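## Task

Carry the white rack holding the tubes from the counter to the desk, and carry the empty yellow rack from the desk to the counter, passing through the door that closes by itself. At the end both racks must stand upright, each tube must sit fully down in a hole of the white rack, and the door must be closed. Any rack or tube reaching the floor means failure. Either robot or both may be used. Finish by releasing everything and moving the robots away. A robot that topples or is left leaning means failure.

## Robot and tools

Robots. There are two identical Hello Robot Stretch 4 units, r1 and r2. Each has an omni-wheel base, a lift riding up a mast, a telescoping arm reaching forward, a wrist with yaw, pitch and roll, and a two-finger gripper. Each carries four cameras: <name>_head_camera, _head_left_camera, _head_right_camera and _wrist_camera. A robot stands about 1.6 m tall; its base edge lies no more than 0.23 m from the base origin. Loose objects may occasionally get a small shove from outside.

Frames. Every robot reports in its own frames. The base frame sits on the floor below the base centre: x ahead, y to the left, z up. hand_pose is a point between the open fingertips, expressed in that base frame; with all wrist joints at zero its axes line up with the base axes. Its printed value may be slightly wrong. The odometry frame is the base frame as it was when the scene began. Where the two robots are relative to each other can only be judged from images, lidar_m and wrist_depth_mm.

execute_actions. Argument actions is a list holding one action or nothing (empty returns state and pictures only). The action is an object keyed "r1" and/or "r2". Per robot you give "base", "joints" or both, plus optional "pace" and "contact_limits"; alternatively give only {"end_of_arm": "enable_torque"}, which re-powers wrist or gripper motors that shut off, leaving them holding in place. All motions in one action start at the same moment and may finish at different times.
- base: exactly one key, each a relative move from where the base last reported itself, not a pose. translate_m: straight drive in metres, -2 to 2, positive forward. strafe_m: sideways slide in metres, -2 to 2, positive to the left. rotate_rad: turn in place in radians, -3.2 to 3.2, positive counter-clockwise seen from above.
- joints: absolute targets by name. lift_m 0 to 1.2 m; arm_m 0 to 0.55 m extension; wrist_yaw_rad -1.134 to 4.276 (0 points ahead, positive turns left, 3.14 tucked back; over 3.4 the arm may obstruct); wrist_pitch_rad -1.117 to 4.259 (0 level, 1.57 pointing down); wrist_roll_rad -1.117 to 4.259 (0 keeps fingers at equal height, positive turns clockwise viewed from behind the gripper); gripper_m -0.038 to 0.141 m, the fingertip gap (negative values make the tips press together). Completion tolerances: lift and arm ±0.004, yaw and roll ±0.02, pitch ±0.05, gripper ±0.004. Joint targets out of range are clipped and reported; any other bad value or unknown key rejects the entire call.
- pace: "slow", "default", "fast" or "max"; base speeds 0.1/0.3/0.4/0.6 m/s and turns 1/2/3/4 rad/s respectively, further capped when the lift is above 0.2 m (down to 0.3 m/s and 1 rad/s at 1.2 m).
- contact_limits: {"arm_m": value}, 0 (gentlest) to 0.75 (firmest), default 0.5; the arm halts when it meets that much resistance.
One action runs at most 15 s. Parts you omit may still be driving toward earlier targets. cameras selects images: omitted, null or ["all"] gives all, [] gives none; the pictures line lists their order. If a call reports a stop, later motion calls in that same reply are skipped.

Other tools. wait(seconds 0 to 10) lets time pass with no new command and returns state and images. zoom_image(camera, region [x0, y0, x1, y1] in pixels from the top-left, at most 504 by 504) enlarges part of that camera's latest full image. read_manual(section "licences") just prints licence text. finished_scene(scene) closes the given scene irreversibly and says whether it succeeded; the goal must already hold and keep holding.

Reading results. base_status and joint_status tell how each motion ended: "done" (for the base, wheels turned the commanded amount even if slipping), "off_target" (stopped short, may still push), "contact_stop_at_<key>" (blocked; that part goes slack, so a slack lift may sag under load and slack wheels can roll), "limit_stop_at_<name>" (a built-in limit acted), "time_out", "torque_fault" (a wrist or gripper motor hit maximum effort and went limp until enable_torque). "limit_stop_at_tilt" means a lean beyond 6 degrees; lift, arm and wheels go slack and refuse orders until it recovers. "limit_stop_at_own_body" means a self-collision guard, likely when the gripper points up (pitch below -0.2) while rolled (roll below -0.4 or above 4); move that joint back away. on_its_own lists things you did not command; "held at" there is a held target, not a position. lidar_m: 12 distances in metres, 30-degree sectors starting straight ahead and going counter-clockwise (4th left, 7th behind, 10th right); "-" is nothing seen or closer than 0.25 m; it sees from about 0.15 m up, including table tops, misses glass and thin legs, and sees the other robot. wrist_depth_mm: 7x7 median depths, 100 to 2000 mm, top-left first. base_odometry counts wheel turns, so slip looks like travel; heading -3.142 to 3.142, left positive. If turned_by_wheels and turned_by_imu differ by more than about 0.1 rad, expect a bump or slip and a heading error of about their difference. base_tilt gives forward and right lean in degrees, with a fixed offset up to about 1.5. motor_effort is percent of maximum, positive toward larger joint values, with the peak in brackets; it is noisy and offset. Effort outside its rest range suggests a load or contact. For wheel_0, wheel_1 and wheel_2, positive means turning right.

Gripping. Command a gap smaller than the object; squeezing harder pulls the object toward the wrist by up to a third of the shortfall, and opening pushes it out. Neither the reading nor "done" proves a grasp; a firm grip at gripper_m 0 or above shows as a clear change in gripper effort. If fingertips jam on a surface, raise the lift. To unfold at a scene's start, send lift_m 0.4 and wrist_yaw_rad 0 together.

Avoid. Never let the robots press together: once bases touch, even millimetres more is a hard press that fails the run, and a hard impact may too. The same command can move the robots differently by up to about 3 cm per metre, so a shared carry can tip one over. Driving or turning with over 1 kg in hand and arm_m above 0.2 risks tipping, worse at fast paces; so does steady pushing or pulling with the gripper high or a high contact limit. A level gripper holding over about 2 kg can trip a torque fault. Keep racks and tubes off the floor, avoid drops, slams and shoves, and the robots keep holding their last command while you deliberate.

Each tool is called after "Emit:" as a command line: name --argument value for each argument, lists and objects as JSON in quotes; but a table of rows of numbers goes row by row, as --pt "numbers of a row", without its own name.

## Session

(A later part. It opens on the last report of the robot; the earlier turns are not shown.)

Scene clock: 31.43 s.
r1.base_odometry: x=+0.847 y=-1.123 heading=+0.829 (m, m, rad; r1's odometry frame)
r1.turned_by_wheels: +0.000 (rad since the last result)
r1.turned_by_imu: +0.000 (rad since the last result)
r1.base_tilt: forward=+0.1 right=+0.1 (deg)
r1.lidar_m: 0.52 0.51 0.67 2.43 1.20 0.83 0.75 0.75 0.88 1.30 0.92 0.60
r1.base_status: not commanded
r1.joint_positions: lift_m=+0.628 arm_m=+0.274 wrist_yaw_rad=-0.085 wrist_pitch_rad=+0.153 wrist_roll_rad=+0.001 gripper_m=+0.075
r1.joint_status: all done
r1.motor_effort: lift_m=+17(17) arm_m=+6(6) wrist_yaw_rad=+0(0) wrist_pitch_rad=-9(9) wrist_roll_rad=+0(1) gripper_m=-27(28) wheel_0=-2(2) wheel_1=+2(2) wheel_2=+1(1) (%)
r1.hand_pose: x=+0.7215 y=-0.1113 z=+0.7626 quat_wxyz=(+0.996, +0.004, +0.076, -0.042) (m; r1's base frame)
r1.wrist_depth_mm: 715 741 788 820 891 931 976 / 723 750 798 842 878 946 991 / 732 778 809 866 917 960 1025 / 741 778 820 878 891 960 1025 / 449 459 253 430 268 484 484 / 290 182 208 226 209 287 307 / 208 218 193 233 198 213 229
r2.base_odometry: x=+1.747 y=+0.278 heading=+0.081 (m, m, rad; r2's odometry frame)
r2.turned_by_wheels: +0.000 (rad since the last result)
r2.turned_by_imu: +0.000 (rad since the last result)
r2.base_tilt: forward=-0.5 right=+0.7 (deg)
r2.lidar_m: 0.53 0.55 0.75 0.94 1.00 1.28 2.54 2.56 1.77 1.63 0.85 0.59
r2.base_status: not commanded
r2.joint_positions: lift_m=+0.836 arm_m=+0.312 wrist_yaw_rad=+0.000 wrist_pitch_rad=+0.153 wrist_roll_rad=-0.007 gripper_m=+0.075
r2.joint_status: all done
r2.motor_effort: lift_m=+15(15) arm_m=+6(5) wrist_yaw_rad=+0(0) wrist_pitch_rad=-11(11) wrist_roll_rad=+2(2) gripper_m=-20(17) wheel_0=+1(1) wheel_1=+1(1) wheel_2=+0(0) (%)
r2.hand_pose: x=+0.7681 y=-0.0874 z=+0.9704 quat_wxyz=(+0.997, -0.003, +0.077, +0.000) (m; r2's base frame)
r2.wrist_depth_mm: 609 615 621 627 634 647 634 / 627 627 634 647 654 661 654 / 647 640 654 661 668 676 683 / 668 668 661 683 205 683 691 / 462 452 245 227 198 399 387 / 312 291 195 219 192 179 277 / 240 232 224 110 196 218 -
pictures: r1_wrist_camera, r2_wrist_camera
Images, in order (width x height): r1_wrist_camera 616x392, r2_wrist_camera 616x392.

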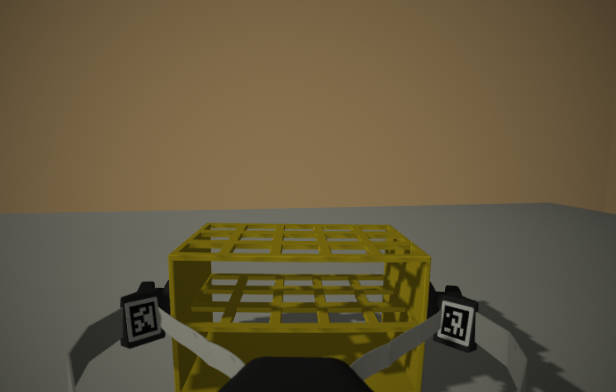

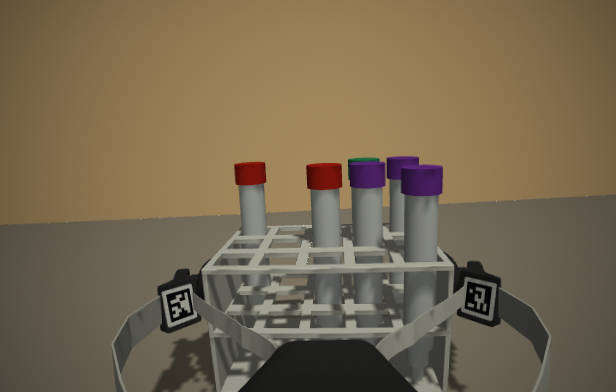

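Emit:
execute_actions --actions '[{"r1": {"joints": {"lift_m": 0.67}, "pace": "slow"}, "r2": {"joints": {"gripper_m": 0.062, "lift_m": 0.875}, "pace": "slow"}}]' --cameras '["r1_wrist_camera", "r2_wrist_camera", "r1_head_camera", "r2_head_camera"]'

Scene clock: 34.67 s.
r1.base_odometry: x=+0.847 y=-1.123 heading=+0.829 (m, m, rad; r1's odometry frame)
r1.turned_by_wheels: +0.000 (rad since the last result)
r1.turned_by_imu: +0.000 (rad since the last result)
r1.base_tilt: forward=+0.0 right=+0.1 (deg)
r1.lidar_m: 0.53 0.52 0.69 2.42 1.19 0.82 0.76 0.78 0.89 1.33 0.91 0.57
r1.base_status: not commanded
r1.joint_positions: lift_m=+0.670 arm_m=+0.274 wrist_yaw_rad=-0.085 wrist_pitch_rad=+0.153 wrist_roll_rad=+0.001 gripper_m=+0.075
r1.joint_status: all done
r1.motor_effort: lift_m=+23(23) arm_m=+6(6) wrist_yaw_rad=+0(0) wrist_pitch_rad=-9(9) wrist_roll_rad=+0(0) gripper_m=-27(26) wheel_0=-2(2) wheel_1=+2(1) wheel_2=+0(0) (%)
r1.hand_pose: x=+0.7215 y=-0.1113 z=+0.8040 quat_wxyz=(+0.996, +0.004, +0.076, -0.042) (m; r1's base frame)
r1.wrist_depth_mm: 715 741 778 831 878 931 991 / 723 759 798 831 891 946 1025 / 741 768 809 854 931 960 1008 / 750 778 820 866 917 976 1042 / 591 603 252 564 268 634 640 / 387 183 208 226 210 377 404 / 274 287 192 231 198 282 310
r2.base_odometry: x=+1.747 y=+0.278 heading=+0.081 (m, m, rad; r2's odometry frame)
r2.turned_by_wheels: +0.000 (rad since the last result)
r2.turned_by_imu: +0.000 (rad since the last result)
r2.base_tilt: forward=-0.6 right=+0.7 (deg)
r2.lidar_m: 0.55 0.54 0.76 0.94 0.99 1.28 2.55 2.59 1.77 1.62 0.88 0.59
r2.base_status: not commanded
r2.joint_positions: lift_m=+0.875 arm_m=+0.312 wrist_yaw_rad=+0.000 wrist_pitch_rad=+0.153 wrist_roll_rad=-0.007 gripper_m=+0.062
r2.joint_status: all done
r2.motor_effort: lift_m=+21(22) arm_m=+6(5) wrist_yaw_rad=+0(1) wrist_pitch_rad=-12(12) wrist_roll_rad=+3(2) gripper_m=-22(19) wheel_0=+1(1) wheel_1=+1(1) wheel_2=+0(0) (%)
r2.hand_pose: x=+0.7680 y=-0.0874 z=+1.0089 quat_wxyz=(+0.997, -0.003, +0.077, +0.000) (m; r2's base frame)
r2.wrist_depth_mm: 603 615 621 627 640 634 640 / 621 627 634 634 654 654 668 / 647 640 661 668 668 683 683 / 661 676 676 683 200 699 715 / 580 559 238 208 184 500 488 / 389 345 206 221 209 178 343 / 300 291 223 110 190 272 -
pictures: r1_head_camera, r1_wrist_camera, r2_head_camera, r2_wrist_camera
Images, in order (width x height): r1_head_camera 420x560, r1_wrist_camera 616x392, r2_head_camera 420x560, r2_wrist_camera 616x392.

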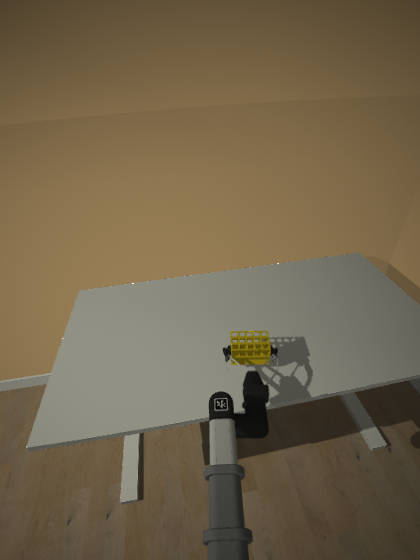

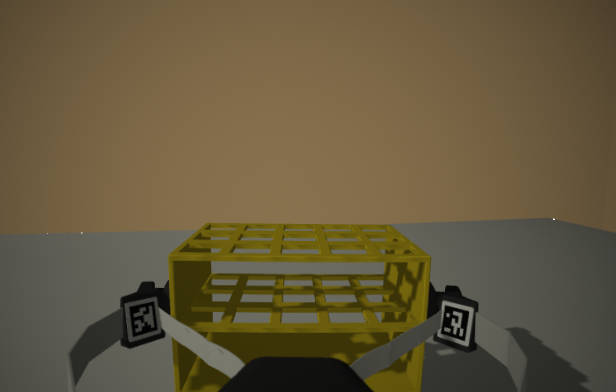

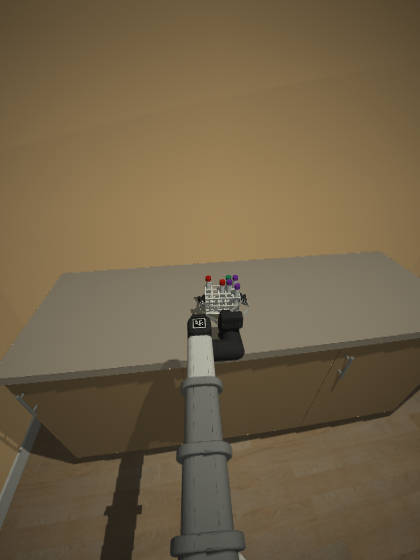

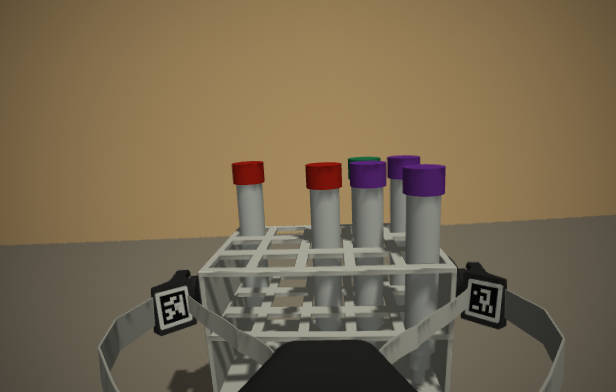

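Emit:
execute_actions --actions '[{"r1": {"base": {"rotate_rad": 0.11}, "joints": {"arm_m": 0.0, "wrist_yaw_rad": 0.0}, "pace": "default"}, "r2": {"base": {"translate_m": -0.2}, "joints": {"arm_m": 0.0}, "pace": "default"}}]' --cameras '["r1_head_left_camera", "r1_head_right_camera", "r2_wrist_camera", "r2_head_right_camera"]'

Scene clock: 37.87 s.
r1.base_odometry: x=+0.847 y=-1.123 heading=+0.939 (m, m, rad; r1's odometry frame)
r1.turned_by_wheels: +0.110 (rad since the last result)
r1.turned_by_imu: +0.110 (rad since the last result)
r1.base_tilt: forward=+0.0 right=+0.1 (deg)
r1.lidar_m: 0.42 0.53 0.76 2.44 1.05 0.81 0.76 0.78 0.91 1.31 0.79 0.57
r1.base_status: done
r1.joint_positions: lift_m=+0.670 arm_m=+0.001 wrist_yaw_rad=+0.000 wrist_pitch_rad=+0.153 wrist_roll_rad=+0.001 gripper_m=+0.075
r1.joint_status: all done
r1.motor_effort: lift_m=+23(23) arm_m=-6(7) wrist_yaw_rad=+0(6) wrist_pitch_rad=-10(10) wrist_roll_rad=+1(0) gripper_m=-28(25) wheel_0=-3(7) wheel_1=+1(6) wheel_2=+0(8) (%)
r1.hand_pose: x=+0.4570 y=-0.0874 z=+0.8040 quat_wxyz=(+0.997, +0.000, +0.076, +0.000) (m; r1's base frame)
r1.wrist_depth_mm: 1025 1008 1025 1025 1060 1060 1060 / 1025 1042 1060 1060 1060 1060 1078 / 1042 1042 1060 1078 1118 1098 1118 / 1078 1060 1060 1078 1098 1098 1118 / 603 615 253 574 268 647 654 / 389 183 209 226 209 382 410 / 304 304 192 232 198 315 320
r2.base_odometry: x=+1.548 y=+0.262 heading=+0.080 (m, m, rad; r2's odometry frame)
r2.turned_by_wheels: +0.000 (rad since the last result)
r2.turned_by_imu: +0.000 (rad since the last result)
r2.base_tilt: forward=-0.7 right=+0.7 (deg)
r2.lidar_m: 0.41 0.78 1.01 0.95 0.97 1.24 2.35 2.38 1.73 1.64 1.13 0.52
r2.base_status: done
r2.joint_positions: lift_m=+0.875 arm_m=+0.001 wrist_yaw_rad=+0.000 wrist_pitch_rad=+0.154 wrist_roll_rad=-0.007 gripper_m=+0.062
r2.joint_status: all done
r2.motor_effort: lift_m=+20(21) arm_m=-5(6) wrist_yaw_rad=+1(1) wrist_pitch_rad=-12(12) wrist_roll_rad=+3(2) gripper_m=-22(20) wheel_0=-3(6) wheel_1=-2(6) wheel_2=+0(10) (%)
r2.hand_pose: x=+0.4569 y=-0.0875 z=+1.0088 quat_wxyz=(+0.997, -0.003, +0.077, +0.000) (m; r2's base frame)
r2.wrist_depth_mm: 1078 1078 1078 1098 1098 1098 1138 / 1078 1078 1118 1138 1138 1160 1138 / 1118 1138 1160 1160 1182 1182 1205 / 1138 1098 878 809 202 854 820 / 580 569 240 208 184 549 580 / 580 569 206 220 208 177 591 / 609 597 223 110 189 609 615
pictures: r1_head_left_camera, r1_head_right_camera, r2_head_right_camera, r2_wrist_camera
Images, in order (width x height): r1_head_left_camera 420x672, r1_head_right_camera 420x672, r2_head_right_camera 420x672, r2_wrist_camera 616x392.

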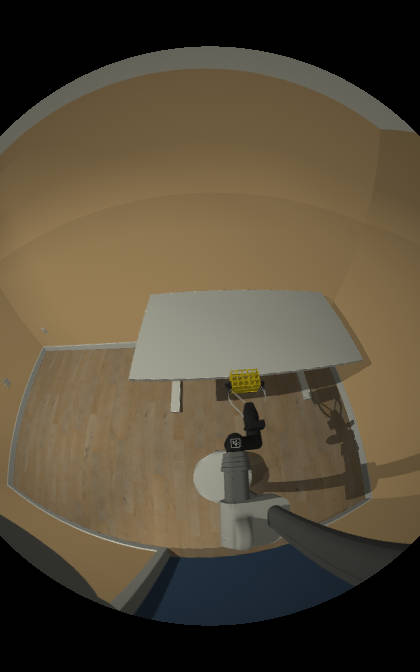

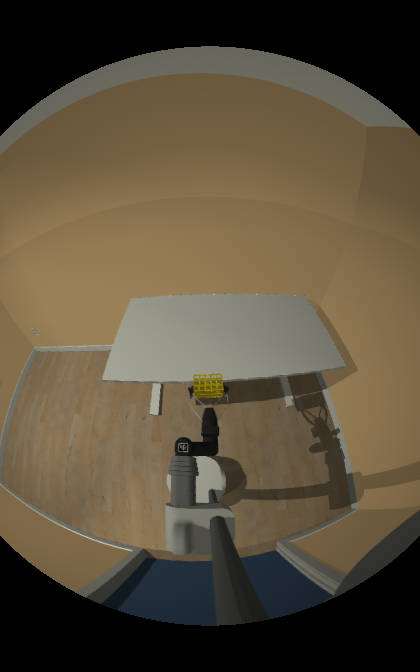

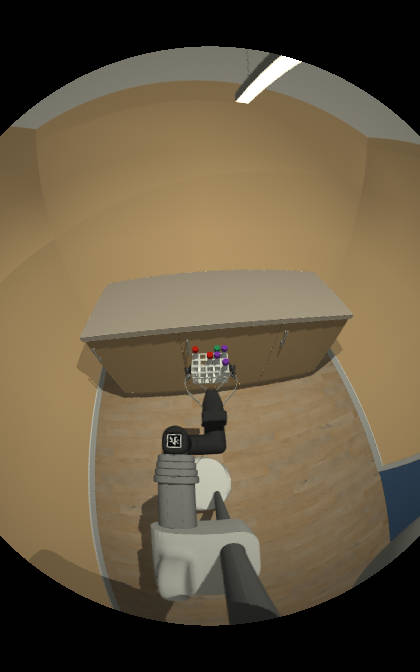

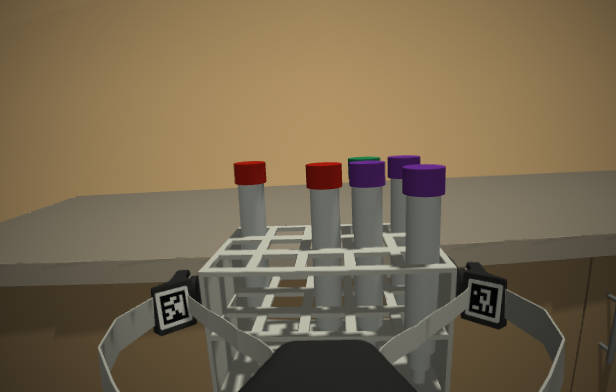

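Emit:
zoom_image --camera "r1_head_right_camera" --region '[60, 480, 360, 640]'

Region (60, 480, 360, 640) of r1_head_right_camera's 420x672 image, scaled by 1.680, with more detail than that image has; it fills the top 269 rows of this view, and the rest is white.

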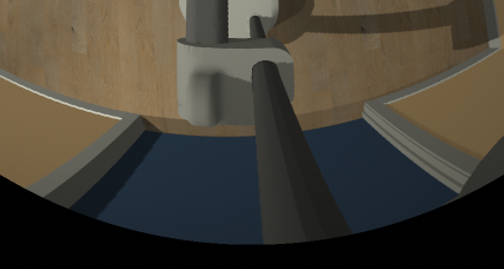

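Emit:
execute_actions --actions '[{"r1": {"base": {"translate_m": -0.48}, "pace": "fast"}, "r2": {"base": {"rotate_rad": -1.49}, "joints": {"lift_m": 0.70}, "pace": "default"}}]' --cameras '["r1_head_left_camera", "r1_head_right_camera", "r2_wrist_camera", "r2_head_camera"]'

Scene clock: 42.60 s.
r1.base_odometry: x=+0.563 y=-1.510 heading=+0.939 (m, m, rad; r1's odometry frame)
r1.turned_by_wheels: +0.000 (rad since the last result)
r1.turned_by_imu: +0.001 (rad since the last result)
r1.base_tilt: forward=+0.1 right=+0.1 (deg)
r1.lidar_m: 0.41 1.05 2.46 1.00 0.44 0.29 0.26 0.29 0.39 0.67 1.38 1.06
r1.base_status: done
r1.joint_positions: lift_m=+0.670 arm_m=+0.001 wrist_yaw_rad=+0.000 wrist_pitch_rad=+0.153 wrist_roll_rad=+0.001 gripper_m=+0.075
r1.joint_status: not commanded
r1.motor_effort: lift_m=+22(23) arm_m=-6(6) wrist_yaw_rad=+0(0) wrist_pitch_rad=-10(10) wrist_roll_rad=+0(0) gripper_m=-28(29) wheel_0=+0(9) wheel_1=-2(8) wheel_2=+0(13) (%)
r1.hand_pose: x=+0.4570 y=-0.0874 z=+0.8040 quat_wxyz=(+0.997, +0.000, +0.076, +0.000) (m; r1's base frame)
r1.wrist_depth_mm: 1430 1430 1464 1499 1499 1537 1537 / 1464 1499 1537 1537 1537 1499 1499 / 1464 1499 1499 1537 1576 1661 1618 / 1499 1336 1366 1397 1366 1430 1537 / 1576 1138 252 788 268 1618 1138 / 1576 183 208 227 210 1255 1537 / 1397 1430 192 232 198 1397 1499
r2.base_odometry: x=+1.548 y=+0.262 heading=-1.409 (m, m, rad; r2's odometry frame)
r2.turned_by_wheels: -1.490 (rad since the last result)
r2.turned_by_imu: -1.471 (rad since the last result)
r2.base_tilt: forward=-0.6 right=+0.7 (deg)
r2.lidar_m: 0.41 1.03 0.77 0.73 0.79 0.98 0.94 0.98 1.37 2.31 2.33 1.71
r2.base_status: done
r2.joint_positions: lift_m=+0.700 arm_m=+0.001 wrist_yaw_rad=+0.000 wrist_pitch_rad=+0.153 wrist_roll_rad=-0.007 gripper_m=+0.062
r2.joint_status: all done
r2.motor_effort: lift_m=+15(20) arm_m=-5(5) wrist_yaw_rad=+1(1) wrist_pitch_rad=-12(12) wrist_roll_rad=+2(3) gripper_m=-21(21) wheel_0=+3(8) wheel_1=+1(8) wheel_2=+1(8) (%)
r2.hand_pose: x=+0.4569 y=-0.0875 z=+0.8343 quat_wxyz=(+0.997, -0.003, +0.077, +0.000) (m; r2's base frame)
r2.wrist_depth_mm: 1336 1366 1308 1308 1281 1308 1281 / 1366 1366 1366 1336 1336 1308 1255 / 1464 1464 1397 1366 1397 1336 1366 / 1430 1499 1464 1430 200 1366 1397 / 1537 1537 238 207 185 1430 1430 / 1060 1576 206 222 209 177 1464 / 1042 1397 223 110 189 1336 1308
pictures: r1_head_left_camera, r1_head_right_camera, r2_head_camera, r2_wrist_camera
Images, in order (width x height): r1_head_left_camera 420x672, r1_head_right_camera 420x672, r2_head_camera 420x560, r2_wrist_camera 616x392.

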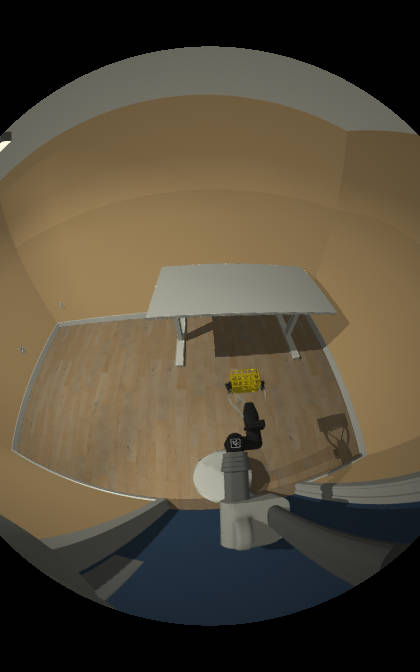

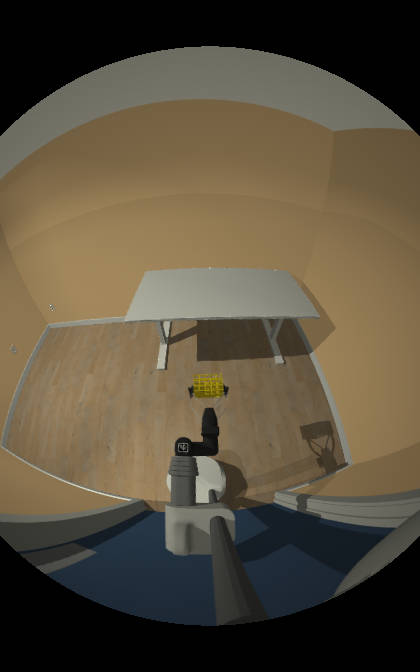

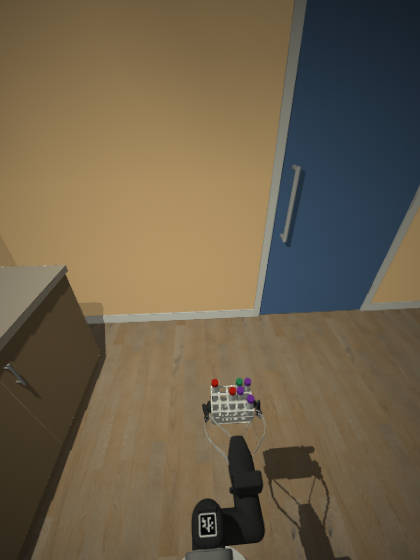

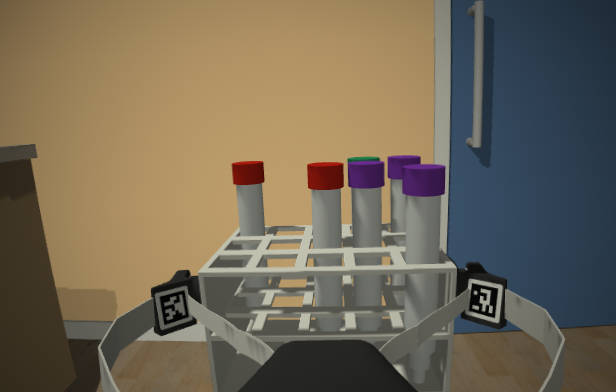

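Emit:
execute_actions --actions '[{"r1": {"base": {"translate_m": -0.2}, "pace": "slow"}, "r2": {"base": {"translate_m": 0.6}, "pace": "default"}}]' --cameras '["r1_head_left_camera", "r2_head_camera", "r2_head_right_camera"]'

Scene clock: 46.30 s.
r1.base_odometry: x=+0.445 y=-1.672 heading=+0.939 (m, m, rad; r1's odometry frame)
r1.turned_by_wheels: +0.000 (rad since the last result)
r1.turned_by_imu: +0.000 (rad since the last result)
r1.base_tilt: forward=+0.0 right=+0.2 (deg)
r1.lidar_m: 0.42 1.26 2.54 0.41 0.39 0.25 0.25 0.25 0.25 0.44 1.40 1.29
r1.base_status: done
r1.joint_positions: lift_m=+0.670 arm_m=+0.001 wrist_yaw_rad=+0.000 wrist_pitch_rad=+0.153 wrist_roll_rad=+0.001 gripper_m=+0.075
r1.joint_status: not commanded
r1.motor_effort: lift_m=+21(22) arm_m=-6(6) wrist_yaw_rad=+0(2) wrist_pitch_rad=-10(10) wrist_roll_rad=+0(1) gripper_m=-25(30) wheel_0=-4(9) wheel_1=-2(11) wheel_2=+2(13) (%)
r1.hand_pose: x=+0.4570 y=-0.0874 z=+0.8041 quat_wxyz=(+0.997, +0.000, +0.076, +0.000) (m; r1's base frame)
r1.wrist_depth_mm: 1576 1661 1618 1618 1661 1756 1661 / 1661 1661 1661 1661 1708 1708 1708 / 1661 1618 1708 1756 1756 1708 1661 / 1708 1708 1336 1397 1397 1464 1537 / 1756 1708 252 1808 270 1863 1708 / 1756 182 209 226 211 1366 1708 / 1430 1499 192 231 197 1397 1499
r2.base_odometry: x=+1.644 y=-0.330 heading=-1.409 (m, m, rad; r2's odometry frame)
r2.turned_by_wheels: +0.000 (rad since the last result)
r2.turned_by_imu: -0.001 (rad since the last result)
r2.base_tilt: forward=-0.6 right=+0.7 (deg)
r2.lidar_m: 0.41 1.12 0.75 0.71 0.77 1.12 1.54 1.60 2.24 2.33 1.30 1.03
r2.base_status: done
r2.joint_positions: lift_m=+0.700 arm_m=+0.001 wrist_yaw_rad=+0.000 wrist_pitch_rad=+0.153 wrist_roll_rad=-0.007 gripper_m=+0.062
r2.joint_status: not commanded
r2.motor_effort: lift_m=+16(16) arm_m=-5(5) wrist_yaw_rad=+0(0) wrist_pitch_rad=-12(12) wrist_roll_rad=+2(3) gripper_m=-24(21) wheel_0=+1(7) wheel_1=+0(6) wheel_2=+2(9) (%)
r2.hand_pose: x=+0.4570 y=-0.0874 z=+0.8343 quat_wxyz=(+0.997, -0.003, +0.077, +0.000) (m; r2's base frame)
r2.wrist_depth_mm: 798 798 788 759 759 750 - / 809 809 809 778 768 778 - / 854 831 831 809 798 798 - / 866 842 842 854 202 820 - / 904 904 240 210 185 831 - / 931 917 206 223 208 177 1618 / 960 946 223 110 189 878 1229
pictures: r1_head_left_camera, r2_head_camera, r2_head_right_camera
Images, in order (width x height): r1_head_left_camera 420x672, r2_head_camera 420x560, r2_head_right_camera 420x672.

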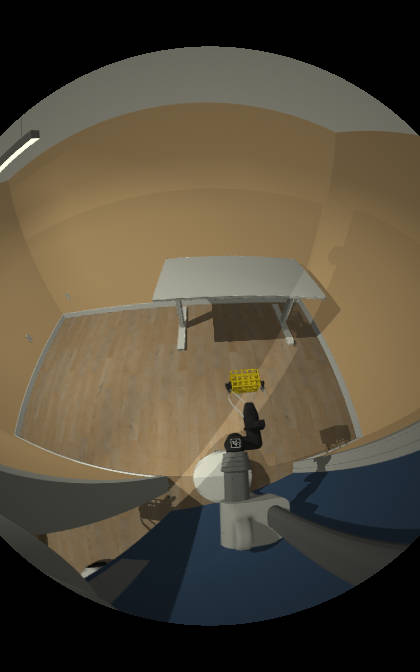

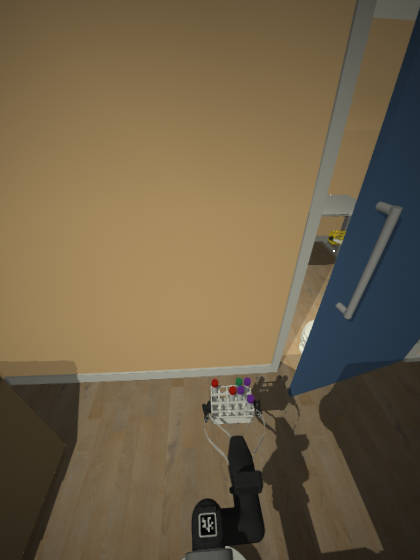

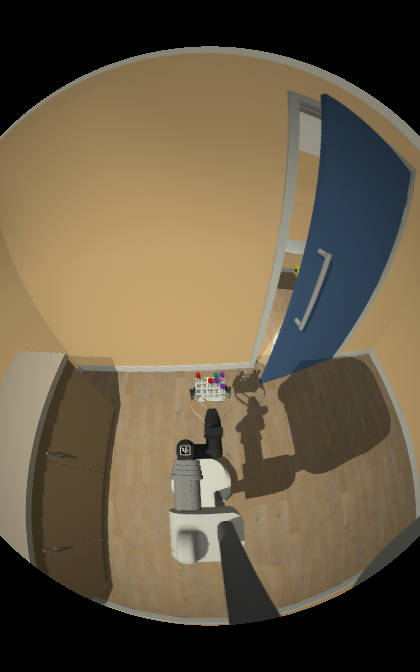

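Emit:
execute_actions --actions '[{"r1": {"base": {"translate_m": -0.78}, "pace": "default"}}]' --cameras '["r1_head_left_camera", "r1_head_right_camera", "r2_head_right_camera"]'

Scene clock: 54.17 s.
r1.base_odometry: x=-0.016 y=-2.301 heading=+0.938 (m, m, rad; r1's odometry frame)
r1.turned_by_wheels: +0.000 (rad since the last result)
r1.turned_by_imu: +0.002 (rad since the last result)
r1.base_tilt: forward=+0.0 right=+0.2 (deg)
r1.lidar_m: 0.42 0.76 0.90 0.77 0.82 2.09 1.96 0.25 - 0.25 0.28 0.65
r1.base_status: done
r1.joint_positions: lift_m=+0.670 arm_m=+0.001 wrist_yaw_rad=+0.000 wrist_pitch_rad=+0.153 wrist_roll_rad=+0.001 gripper_m=+0.075
r1.joint_status: not commanded
r1.motor_effort: lift_m=+21(21) arm_m=-5(5) wrist_yaw_rad=+0(0) wrist_pitch_rad=-10(10) wrist_roll_rad=+1(0) gripper_m=-32(28) wheel_0=-2(6) wheel_1=-1(9) wheel_2=+0(17) (%)
r1.hand_pose: x=+0.4570 y=-0.0874 z=+0.8041 quat_wxyz=(+0.997, +0.000, +0.076, +0.000) (m; r1's base frame)
r1.wrist_depth_mm: - - - - - - 1756 / - - - - - - 1708 / - - - - - - 1708 / - - - - - - 1756 / - - 252 - 268 - 1756 / - 182 208 227 211 1921 1708 / 1430 1464 192 232 198 1430 1499
r2.base_odometry: x=+1.644 y=-0.330 heading=-1.409 (m, m, rad; r2's odometry frame)
r2.turned_by_wheels: +0.000 (rad since the last result)
r2.turned_by_imu: -0.001 (rad since the last result)
r2.base_tilt: forward=-0.5 right=+0.7 (deg)
r2.lidar_m: 0.40 1.11 0.75 0.72 0.78 1.10 1.54 1.60 2.23 0.91 0.81 1.12
r2.base_status: not commanded
r2.joint_positions: lift_m=+0.700 arm_m=+0.001 wrist_yaw_rad=+0.000 wrist_pitch_rad=+0.153 wrist_roll_rad=-0.007 gripper_m=+0.062
r2.joint_status: not commanded
r2.motor_effort: lift_m=+16(16) arm_m=-5(5) wrist_yaw_rad=+0(0) wrist_pitch_rad=-12(12) wrist_roll_rad=+2(3) gripper_m=-22(23) wheel_0=+1(1) wheel_1=+0(0) wheel_2=+2(2) (%)
r2.hand_pose: x=+0.4570 y=-0.0874 z=+0.8343 quat_wxyz=(+0.997, -0.003, +0.077, +0.000) (m; r2's base frame)
r2.wrist_depth_mm: 788 798 778 778 759 750 - / 820 809 798 778 778 759 - / 854 842 831 809 788 798 - / 878 866 842 820 200 809 - / 904 904 239 209 183 842 - / 917 904 206 222 208 177 1661 / 960 931 223 110 190 891 1308
pictures: r1_head_left_camera, r1_head_right_camera, r2_head_right_camera
Images, in order (width x height): r1_head_left_camera 420x672, r1_head_right_camera 420x672, r2_head_right_camera 420x672.

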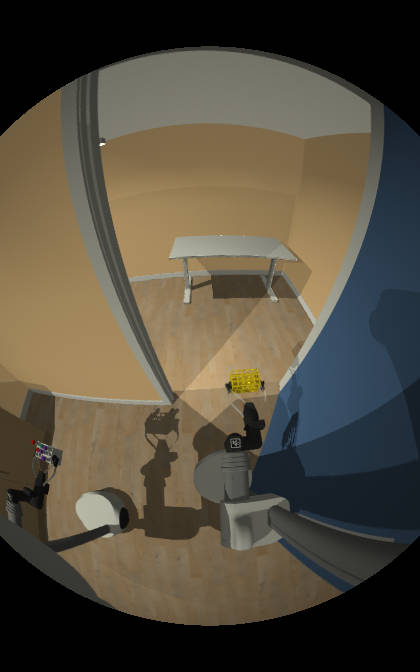

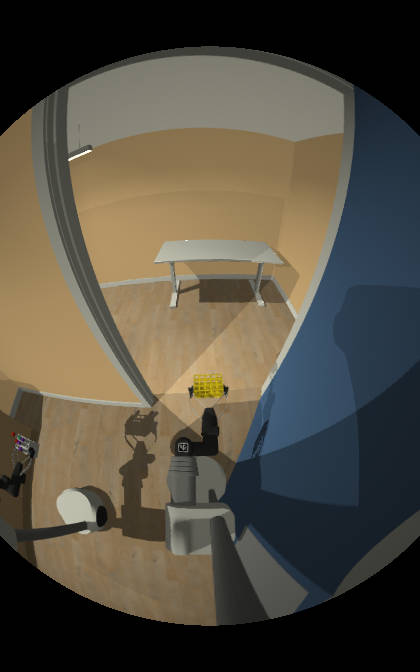

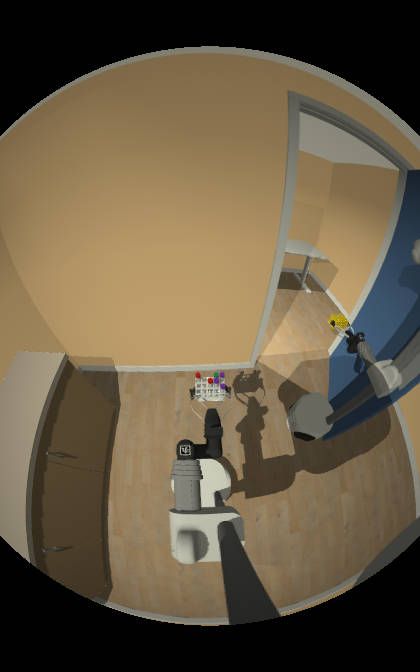

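Emit:
execute_actions --actions '[{"r1": {"base": {"rotate_rad": 3.14}, "pace": "default"}}]' --cameras '["r1_head_left_camera", "r2_head_right_camera"]'

Scene clock: 57.60 s.
r1.base_odometry: x=-0.016 y=-2.301 heading=-2.205 (m, m, rad; r1's odometry frame)
r1.turned_by_wheels: +3.140 (rad since the last result)
r1.turned_by_imu: +3.150 (rad since the last result)
r1.base_tilt: forward=+0.0 right=+0.1 (deg)
r1.lidar_m: 0.42 0.25 1.90 0.25 0.29 0.66 2.02 0.74 0.92 0.77 0.83 2.07
r1.base_status: done
r1.joint_positions: lift_m=+0.670 arm_m=+0.001 wrist_yaw_rad=+0.000 wrist_pitch_rad=+0.153 wrist_roll_rad=+0.001 gripper_m=+0.075
r1.joint_status: not commanded
r1.motor_effort: lift_m=+21(21) arm_m=-5(6) wrist_yaw_rad=+0(2) wrist_pitch_rad=-9(10) wrist_roll_rad=+1(0) gripper_m=-29(29) wheel_0=-4(10) wheel_1=+3(11) wheel_2=-3(10) (%)
r1.hand_pose: x=+0.4570 y=-0.0874 z=+0.8042 quat_wxyz=(+0.997, +0.000, +0.076, +0.000) (m; r1's base frame)
r1.wrist_depth_mm: 1576 1537 1618 1618 1618 1618 1618 / 1661 1661 1618 1618 1708 1708 1708 / 1618 1661 1661 1661 1618 1708 1708 / 1661 1661 1661 1708 1708 1708 1708 / 1708 1661 252 1756 270 1756 1863 / 1808 183 209 226 210 1808 1808 / 1430 1499 192 232 198 1464 1576
r2.base_odometry: x=+1.644 y=-0.330 heading=-1.409 (m, m, rad; r2's odometry frame)
r2.turned_by_wheels: +0.000 (rad since the last result)
r2.turned_by_imu: +0.000 (rad since the last result)
r2.base_tilt: forward=-0.6 right=+0.7 (deg)
r2.lidar_m: 0.41 1.11 0.75 0.73 0.74 1.11 1.53 1.61 2.21 0.75 0.81 1.12
r2.base_status: not commanded
r2.joint_positions: lift_m=+0.700 arm_m=+0.001 wrist_yaw_rad=+0.000 wrist_pitch_rad=+0.153 wrist_roll_rad=-0.007 gripper_m=+0.062
r2.joint_status: not commanded
r2.motor_effort: lift_m=+16(16) arm_m=-6(5) wrist_yaw_rad=+0(0) wrist_pitch_rad=-12(12) wrist_roll_rad=+2(2) gripper_m=-22(22) wheel_0=+1(1) wheel_1=+0(0) wheel_2=+2(2) (%)
r2.hand_pose: x=+0.4570 y=-0.0874 z=+0.8343 quat_wxyz=(+0.997, -0.003, +0.077, +0.000) (m; r2's base frame)
r2.wrist_depth_mm: 798 788 768 778 768 750 - / 820 809 798 798 778 778 - / 854 842 831 820 798 809 - / 878 866 854 831 200 820 - / 904 904 240 208 185 842 - / 931 904 206 222 208 177 1661 / 976 946 222 110 190 891 1281
pictures: r1_head_left_camera, r2_head_right_camera
Images, in order (width x height): r1_head_left_camera 420x672, r2_head_right_camera 420x672.

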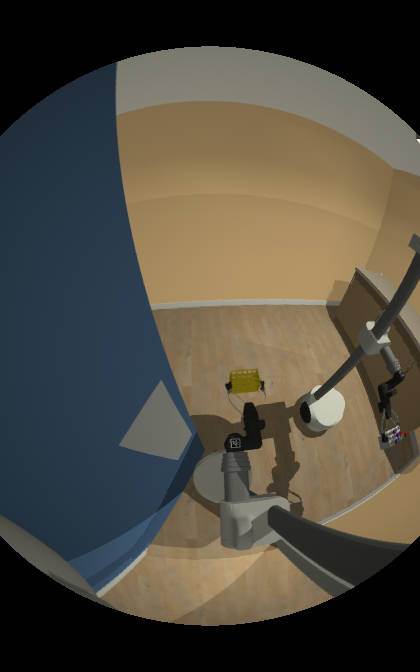

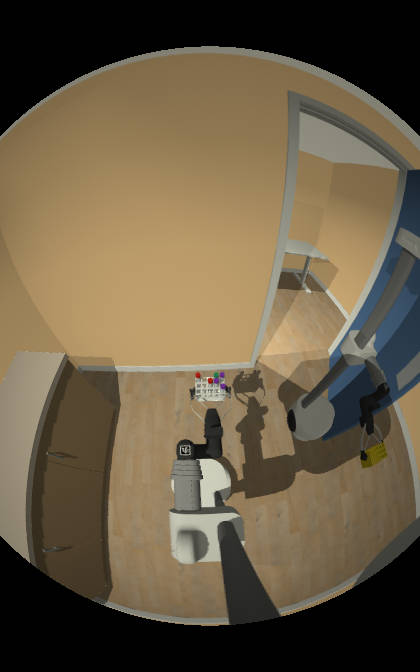

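Emit:
execute_actions --actions '[{"r1": {"base": {"strafe_m": 0.32}, "pace": "default"}, "r2": {"base": {"strafe_m": -0.35}, "pace": "default"}}]' --cameras '["r1_head_left_camera", "r2_head_right_camera", "r2_head_camera"]'

Scene clock: 60.30 s.
r1.base_odometry: x=+0.242 y=-2.490 heading=-2.205 (m, m, rad; r1's odometry frame)
r1.turned_by_wheels: +0.000 (rad since the last result)
r1.turned_by_imu: -0.001 (rad since the last result)
r1.base_tilt: forward=+0.1 right=+0.1 (deg)
r1.lidar_m: 0.42 0.28 0.25 - 0.25 0.30 2.07 1.05 0.97 0.75 0.79 2.05
r1.base_status: done
r1.joint_positions: lift_m=+0.670 arm_m=+0.001 wrist_yaw_rad=+0.000 wrist_pitch_rad=+0.153 wrist_roll_rad=+0.001 gripper_m=+0.075
r1.joint_status: not commanded
r1.motor_effort: lift_m=+21(21) arm_m=-6(6) wrist_yaw_rad=-1(1) wrist_pitch_rad=-9(9) wrist_roll_rad=+0(0) gripper_m=-26(28) wheel_0=-1(13) wheel_1=+1(11) wheel_2=-1(2) (%)
r1.hand_pose: x=+0.4570 y=-0.0874 z=+0.8042 quat_wxyz=(+0.997, +0.000, +0.076, +0.000) (m; r1's base frame)
r1.wrist_depth_mm: 1576 1576 1576 1618 1618 1618 1708 / 1618 1618 1576 1618 1618 1618 1661 / 1618 1618 1618 1618 1661 1661 1708 / 1661 1661 1708 1661 1756 1708 1708 / 1708 1661 252 1708 268 1756 1756 / 1618 183 208 226 209 1756 1808 / 1430 1499 192 231 198 1464 1537
r2.base_odometry: x=+1.299 y=-0.387 heading=-1.409 (m, m, rad; r2's odometry frame)
r2.turned_by_wheels: +0.000 (rad since the last result)
r2.turned_by_imu: -0.001 (rad since the last result)
r2.base_tilt: forward=-0.6 right=+0.6 (deg)
r2.lidar_m: 0.41 1.07 1.11 1.08 1.14 1.58 1.53 1.61 2.07 0.74 0.78 2.54
r2.base_status: done
r2.joint_positions: lift_m=+0.700 arm_m=+0.001 wrist_yaw_rad=+0.000 wrist_pitch_rad=+0.153 wrist_roll_rad=-0.007 gripper_m=+0.062
r2.joint_status: not commanded
r2.motor_effort: lift_m=+16(16) arm_m=-5(5) wrist_yaw_rad=+0(0) wrist_pitch_rad=-12(12) wrist_roll_rad=+3(2) gripper_m=-22(21) wheel_0=-1(9) wheel_1=+0(10) wheel_2=+0(2) (%)
r2.hand_pose: x=+0.4569 y=-0.0874 z=+0.8343 quat_wxyz=(+0.997, -0.003, +0.077, +0.000) (m; r2's base frame)
r2.wrist_depth_mm: 778 768 778 759 - - - / 809 820 798 798 - - - / 854 842 820 820 - - - / 878 854 842 831 199 - - / 904 878 240 209 185 - - / 931 904 206 223 209 177 1618 / 976 960 223 110 190 1336 1308
pictures: r1_head_left_camera, r2_head_camera, r2_head_right_camera
Images, in order (width x height): r1_head_left_camera 420x672, r2_head_camera 420x560, r2_head_right_camera 420x672.

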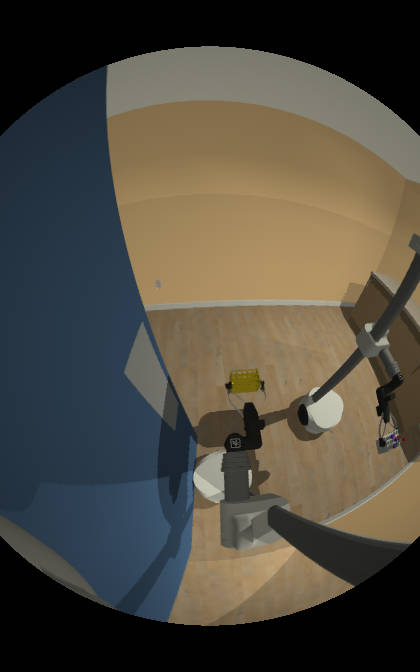

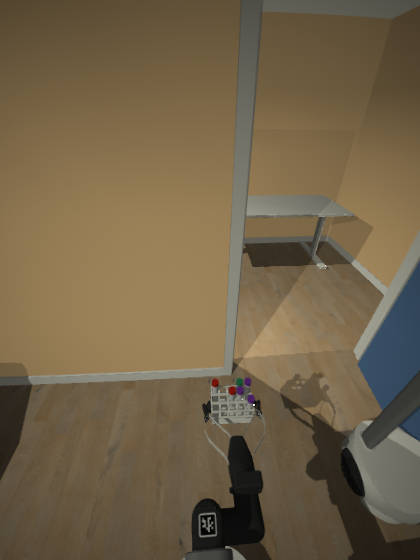

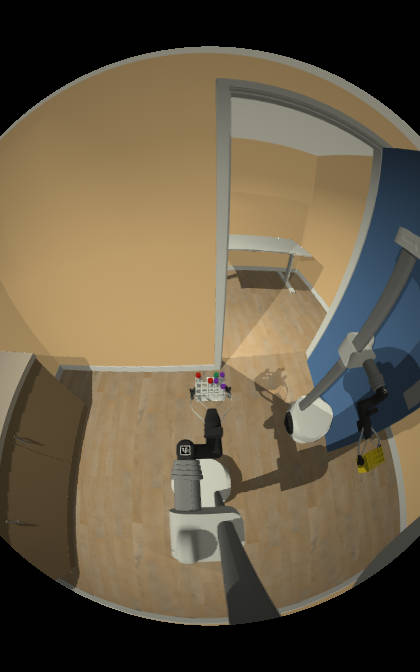

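Emit:
execute_actions --actions '[{"r1": {"base": {"strafe_m": 0.25}, "pace": "default"}, "r2": {"base": {"strafe_m": -0.56}, "pace": "default"}}]' --cameras '["r1_head_left_camera", "r2_head_right_camera", "r2_head_camera"]'

Scene clock: 63.80 s.
r1.base_odometry: x=+0.372 y=-2.584 heading=-2.191 (m, m, rad; r1's odometry frame)
r1.turned_by_wheels: +0.014 (rad since the last result)
r1.turned_by_imu: -0.015 (rad since the last result)
r1.base_tilt: forward=+0.1 right=+0.2 (deg)
r1.lidar_m: 0.42 0.32 0.25 - 0.25 0.25 0.56 2.06 1.07 0.27 0.35 0.40
r1.base_status: strafe_m contact_stop (by the wheels' count: +0.160 of +0.250)
r1.joint_positions: lift_m=+0.670 arm_m=+0.001 wrist_yaw_rad=+0.000 wrist_pitch_rad=+0.153 wrist_roll_rad=+0.001 gripper_m=+0.075
r1.joint_status: not commanded
r1.on_its_own: the wheels are slack since a contact_stop
r1.motor_effort: lift_m=+20(21) arm_m=-5(6) wrist_yaw_rad=+0(12) wrist_pitch_rad=-9(13) wrist_roll_rad=+0(2) gripper_m=-28(32) wheel_0=+0(34) wheel_1=+0(35) wheel_2=+0(12) (%)
r1.hand_pose: x=+0.4569 y=-0.0874 z=+0.8042 quat_wxyz=(+0.997, +0.000, +0.076, +0.000) (m; r1's base frame)
r1.wrist_depth_mm: 1576 1576 1618 1618 1576 1661 1618 / 1537 1618 1661 1618 1661 1661 1661 / 1576 1661 1618 1661 1708 1708 1756 / 1618 1661 1708 1661 1708 1756 1756 / 1618 1661 253 1756 270 1808 1756 / 1708 183 208 225 211 1756 1808 / 1430 1464 193 232 198 1430 1537
r2.base_odometry: x=+0.746 y=-0.477 heading=-1.409 (m, m, rad; r2's odometry frame)
r2.turned_by_wheels: +0.000 (rad since the last result)
r2.turned_by_imu: -0.002 (rad since the last result)
r2.base_tilt: forward=-0.6 right=+0.7 (deg)
r2.lidar_m: 0.42 1.11 1.52 1.62 1.73 1.62 1.54 1.63 0.29 0.27 0.34 0.41
r2.base_status: done
r2.joint_positions: lift_m=+0.700 arm_m=+0.001 wrist_yaw_rad=+0.000 wrist_pitch_rad=+0.153 wrist_roll_rad=-0.007 gripper_m=+0.062
r2.joint_status: not commanded
r2.motor_effort: lift_m=+16(15) arm_m=-5(5) wrist_yaw_rad=+0(0) wrist_pitch_rad=-13(12) wrist_roll_rad=+2(2) gripper_m=-21(22) wheel_0=+0(10) wheel_1=+0(9) wheel_2=+0(1) (%)
r2.hand_pose: x=+0.4569 y=-0.0874 z=+0.8343 quat_wxyz=(+0.997, -0.003, +0.077, +0.000) (m; r2's base frame)
r2.wrist_depth_mm: 788 798 - - - - 1921 / 809 820 - - - - 866 / 842 842 - - - - 878 / 878 854 - - 200 - 878 / 891 891 240 210 185 - 878 / 931 904 207 224 208 177 798 / 960 946 222 110 190 1308 842
pictures: r1_head_left_camera, r2_head_camera, r2_head_right_camera
Images, in order (width x height): r1_head_left_camera 420x672, r2_head_camera 420x560, r2_head_right_camera 420x672.

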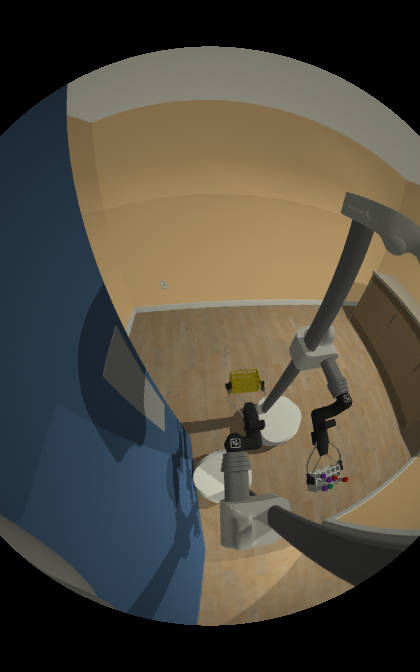

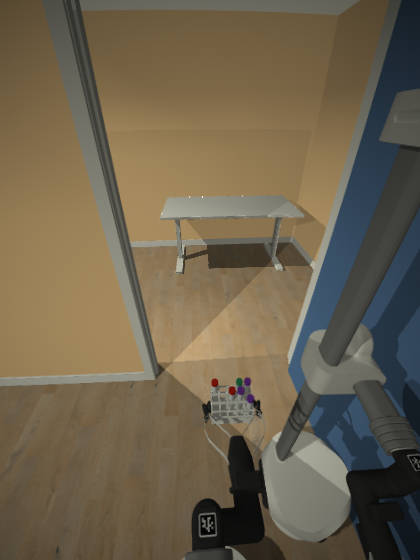

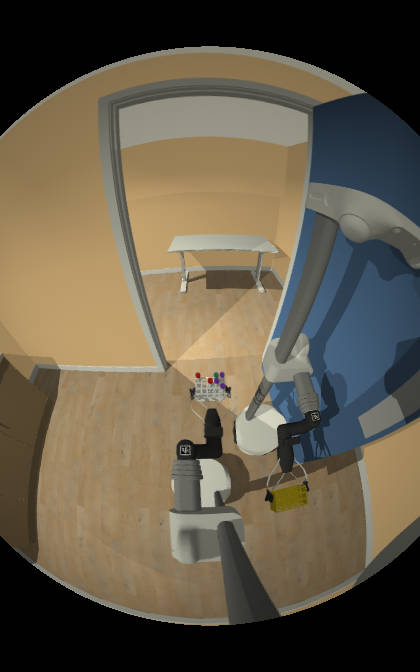

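Emit:
execute_actions --actions '[{"r1": {"base": {"strafe_m": 0.005}, "pace": "slow"}, "r2": {"base": {"strafe_m": 0.2}, "pace": "default"}}]' --cameras '["r1_head_left_camera", "r1_head_right_camera", "r2_head_right_camera", "r2_head_camera"]'

Scene clock: 65.83 s.
r1.base_odometry: x=+0.373 y=-2.584 heading=-2.191 (m, m, rad; r1's odometry frame)
r1.turned_by_wheels: +0.000 (rad since the last result)
r1.turned_by_imu: +0.000 (rad since the last result)
r1.base_tilt: forward=+0.0 right=+0.1 (deg)
r1.lidar_m: 0.44 0.34 0.25 - 0.25 0.26 0.58 2.09 1.06 0.49 0.54 0.64
r1.base_status: strafe_m contact_stop (by the wheels' count: +0.001 of +0.005)
r1.joint_positions: lift_m=+0.670 arm_m=+0.001 wrist_yaw_rad=+0.000 wrist_pitch_rad=+0.153 wrist_roll_rad=+0.001 gripper_m=+0.075
r1.joint_status: not commanded
r1.on_its_own: the wheels are slack since a contact_stop
r1.motor_effort: lift_m=+20(20) arm_m=-5(5) wrist_yaw_rad=+0(1) wrist_pitch_rad=-9(10) wrist_roll_rad=+0(0) gripper_m=-30(27) wheel_0=+0(35) wheel_1=+0(35) wheel_2=+0(3) (%)
r1.hand_pose: x=+0.4569 y=-0.0874 z=+0.8042 quat_wxyz=(+0.997, +0.000, +0.076, +0.000) (m; r1's base frame)
r1.wrist_depth_mm: 1537 1618 1618 1618 1618 1618 1708 / 1537 1537 1618 1661 1618 1661 1708 / 1618 1618 1661 1708 1661 1708 1661 / 1576 1708 1618 1661 1661 1708 1661 / 1618 1756 251 1708 268 1756 1756 / 1708 183 208 226 209 1808 1808 / 1430 1499 191 231 198 1464 1537
r2.base_odometry: x=+0.944 y=-0.445 heading=-1.409 (m, m, rad; r2's odometry frame)
r2.turned_by_wheels: +0.000 (rad since the last result)
r2.turned_by_imu: +0.000 (rad since the last result)
r2.base_tilt: forward=-0.6 right=+0.6 (deg)
r2.lidar_m: 0.41 1.11 1.48 1.43 1.52 1.59 1.55 1.59 1.70 0.47 0.54 0.69
r2.base_status: done
r2.joint_positions: lift_m=+0.700 arm_m=+0.001 wrist_yaw_rad=+0.000 wrist_pitch_rad=+0.153 wrist_roll_rad=-0.007 gripper_m=+0.062
r2.joint_status: not commanded
r2.motor_effort: lift_m=+16(15) arm_m=-5(5) wrist_yaw_rad=-1(1) wrist_pitch_rad=-13(12) wrist_roll_rad=+2(3) gripper_m=-20(20) wheel_0=+0(8) wheel_1=+0(8) wheel_2=+1(2) (%)
r2.hand_pose: x=+0.4570 y=-0.0874 z=+0.8343 quat_wxyz=(+0.997, -0.003, +0.077, +0.000) (m; r2's base frame)
r2.wrist_depth_mm: 778 788 820 - - - - / 809 798 820 - - - - / 831 831 820 - - - - / 878 854 842 - 200 - - / 891 891 240 210 183 - - / 931 891 206 224 209 177 1618 / 960 946 223 110 189 1366 1308
pictures: r1_head_left_camera, r1_head_right_camera, r2_head_camera, r2_head_right_camera
Images, in order (width x height): r1_head_left_camera 420x672, r1_head_right_camera 420x672, r2_head_camera 420x560, r2_head_right_camera 420x672.

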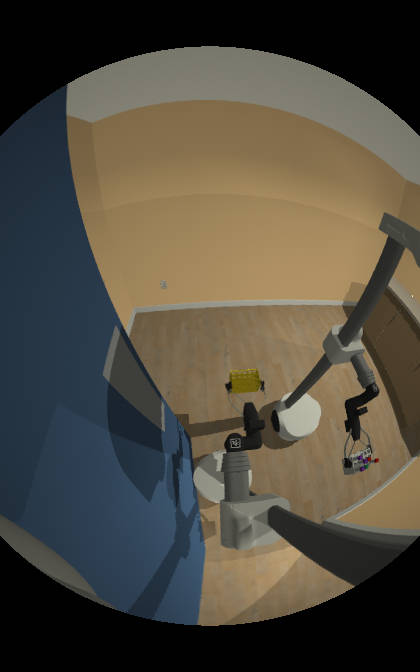

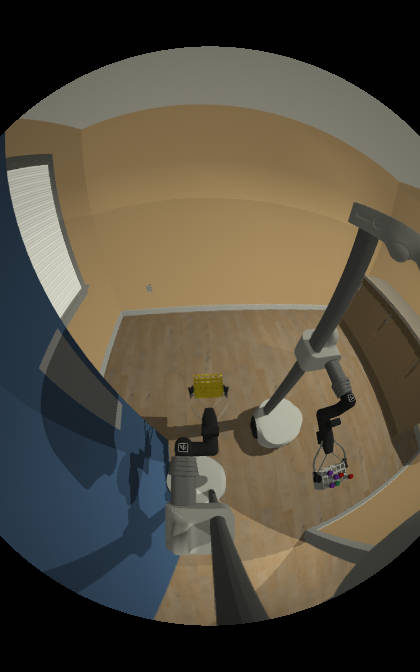

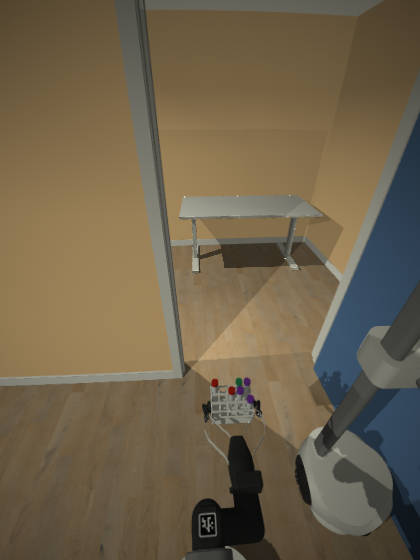

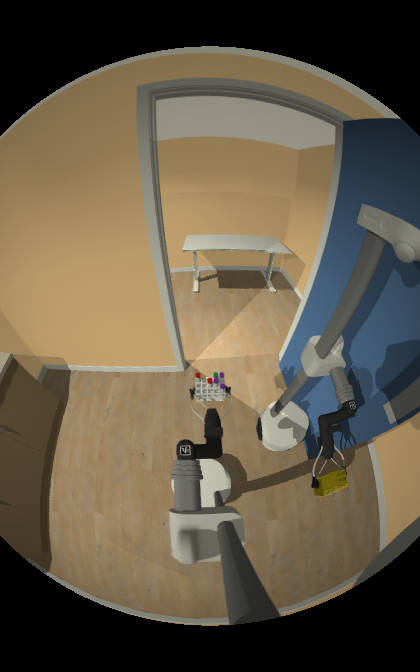

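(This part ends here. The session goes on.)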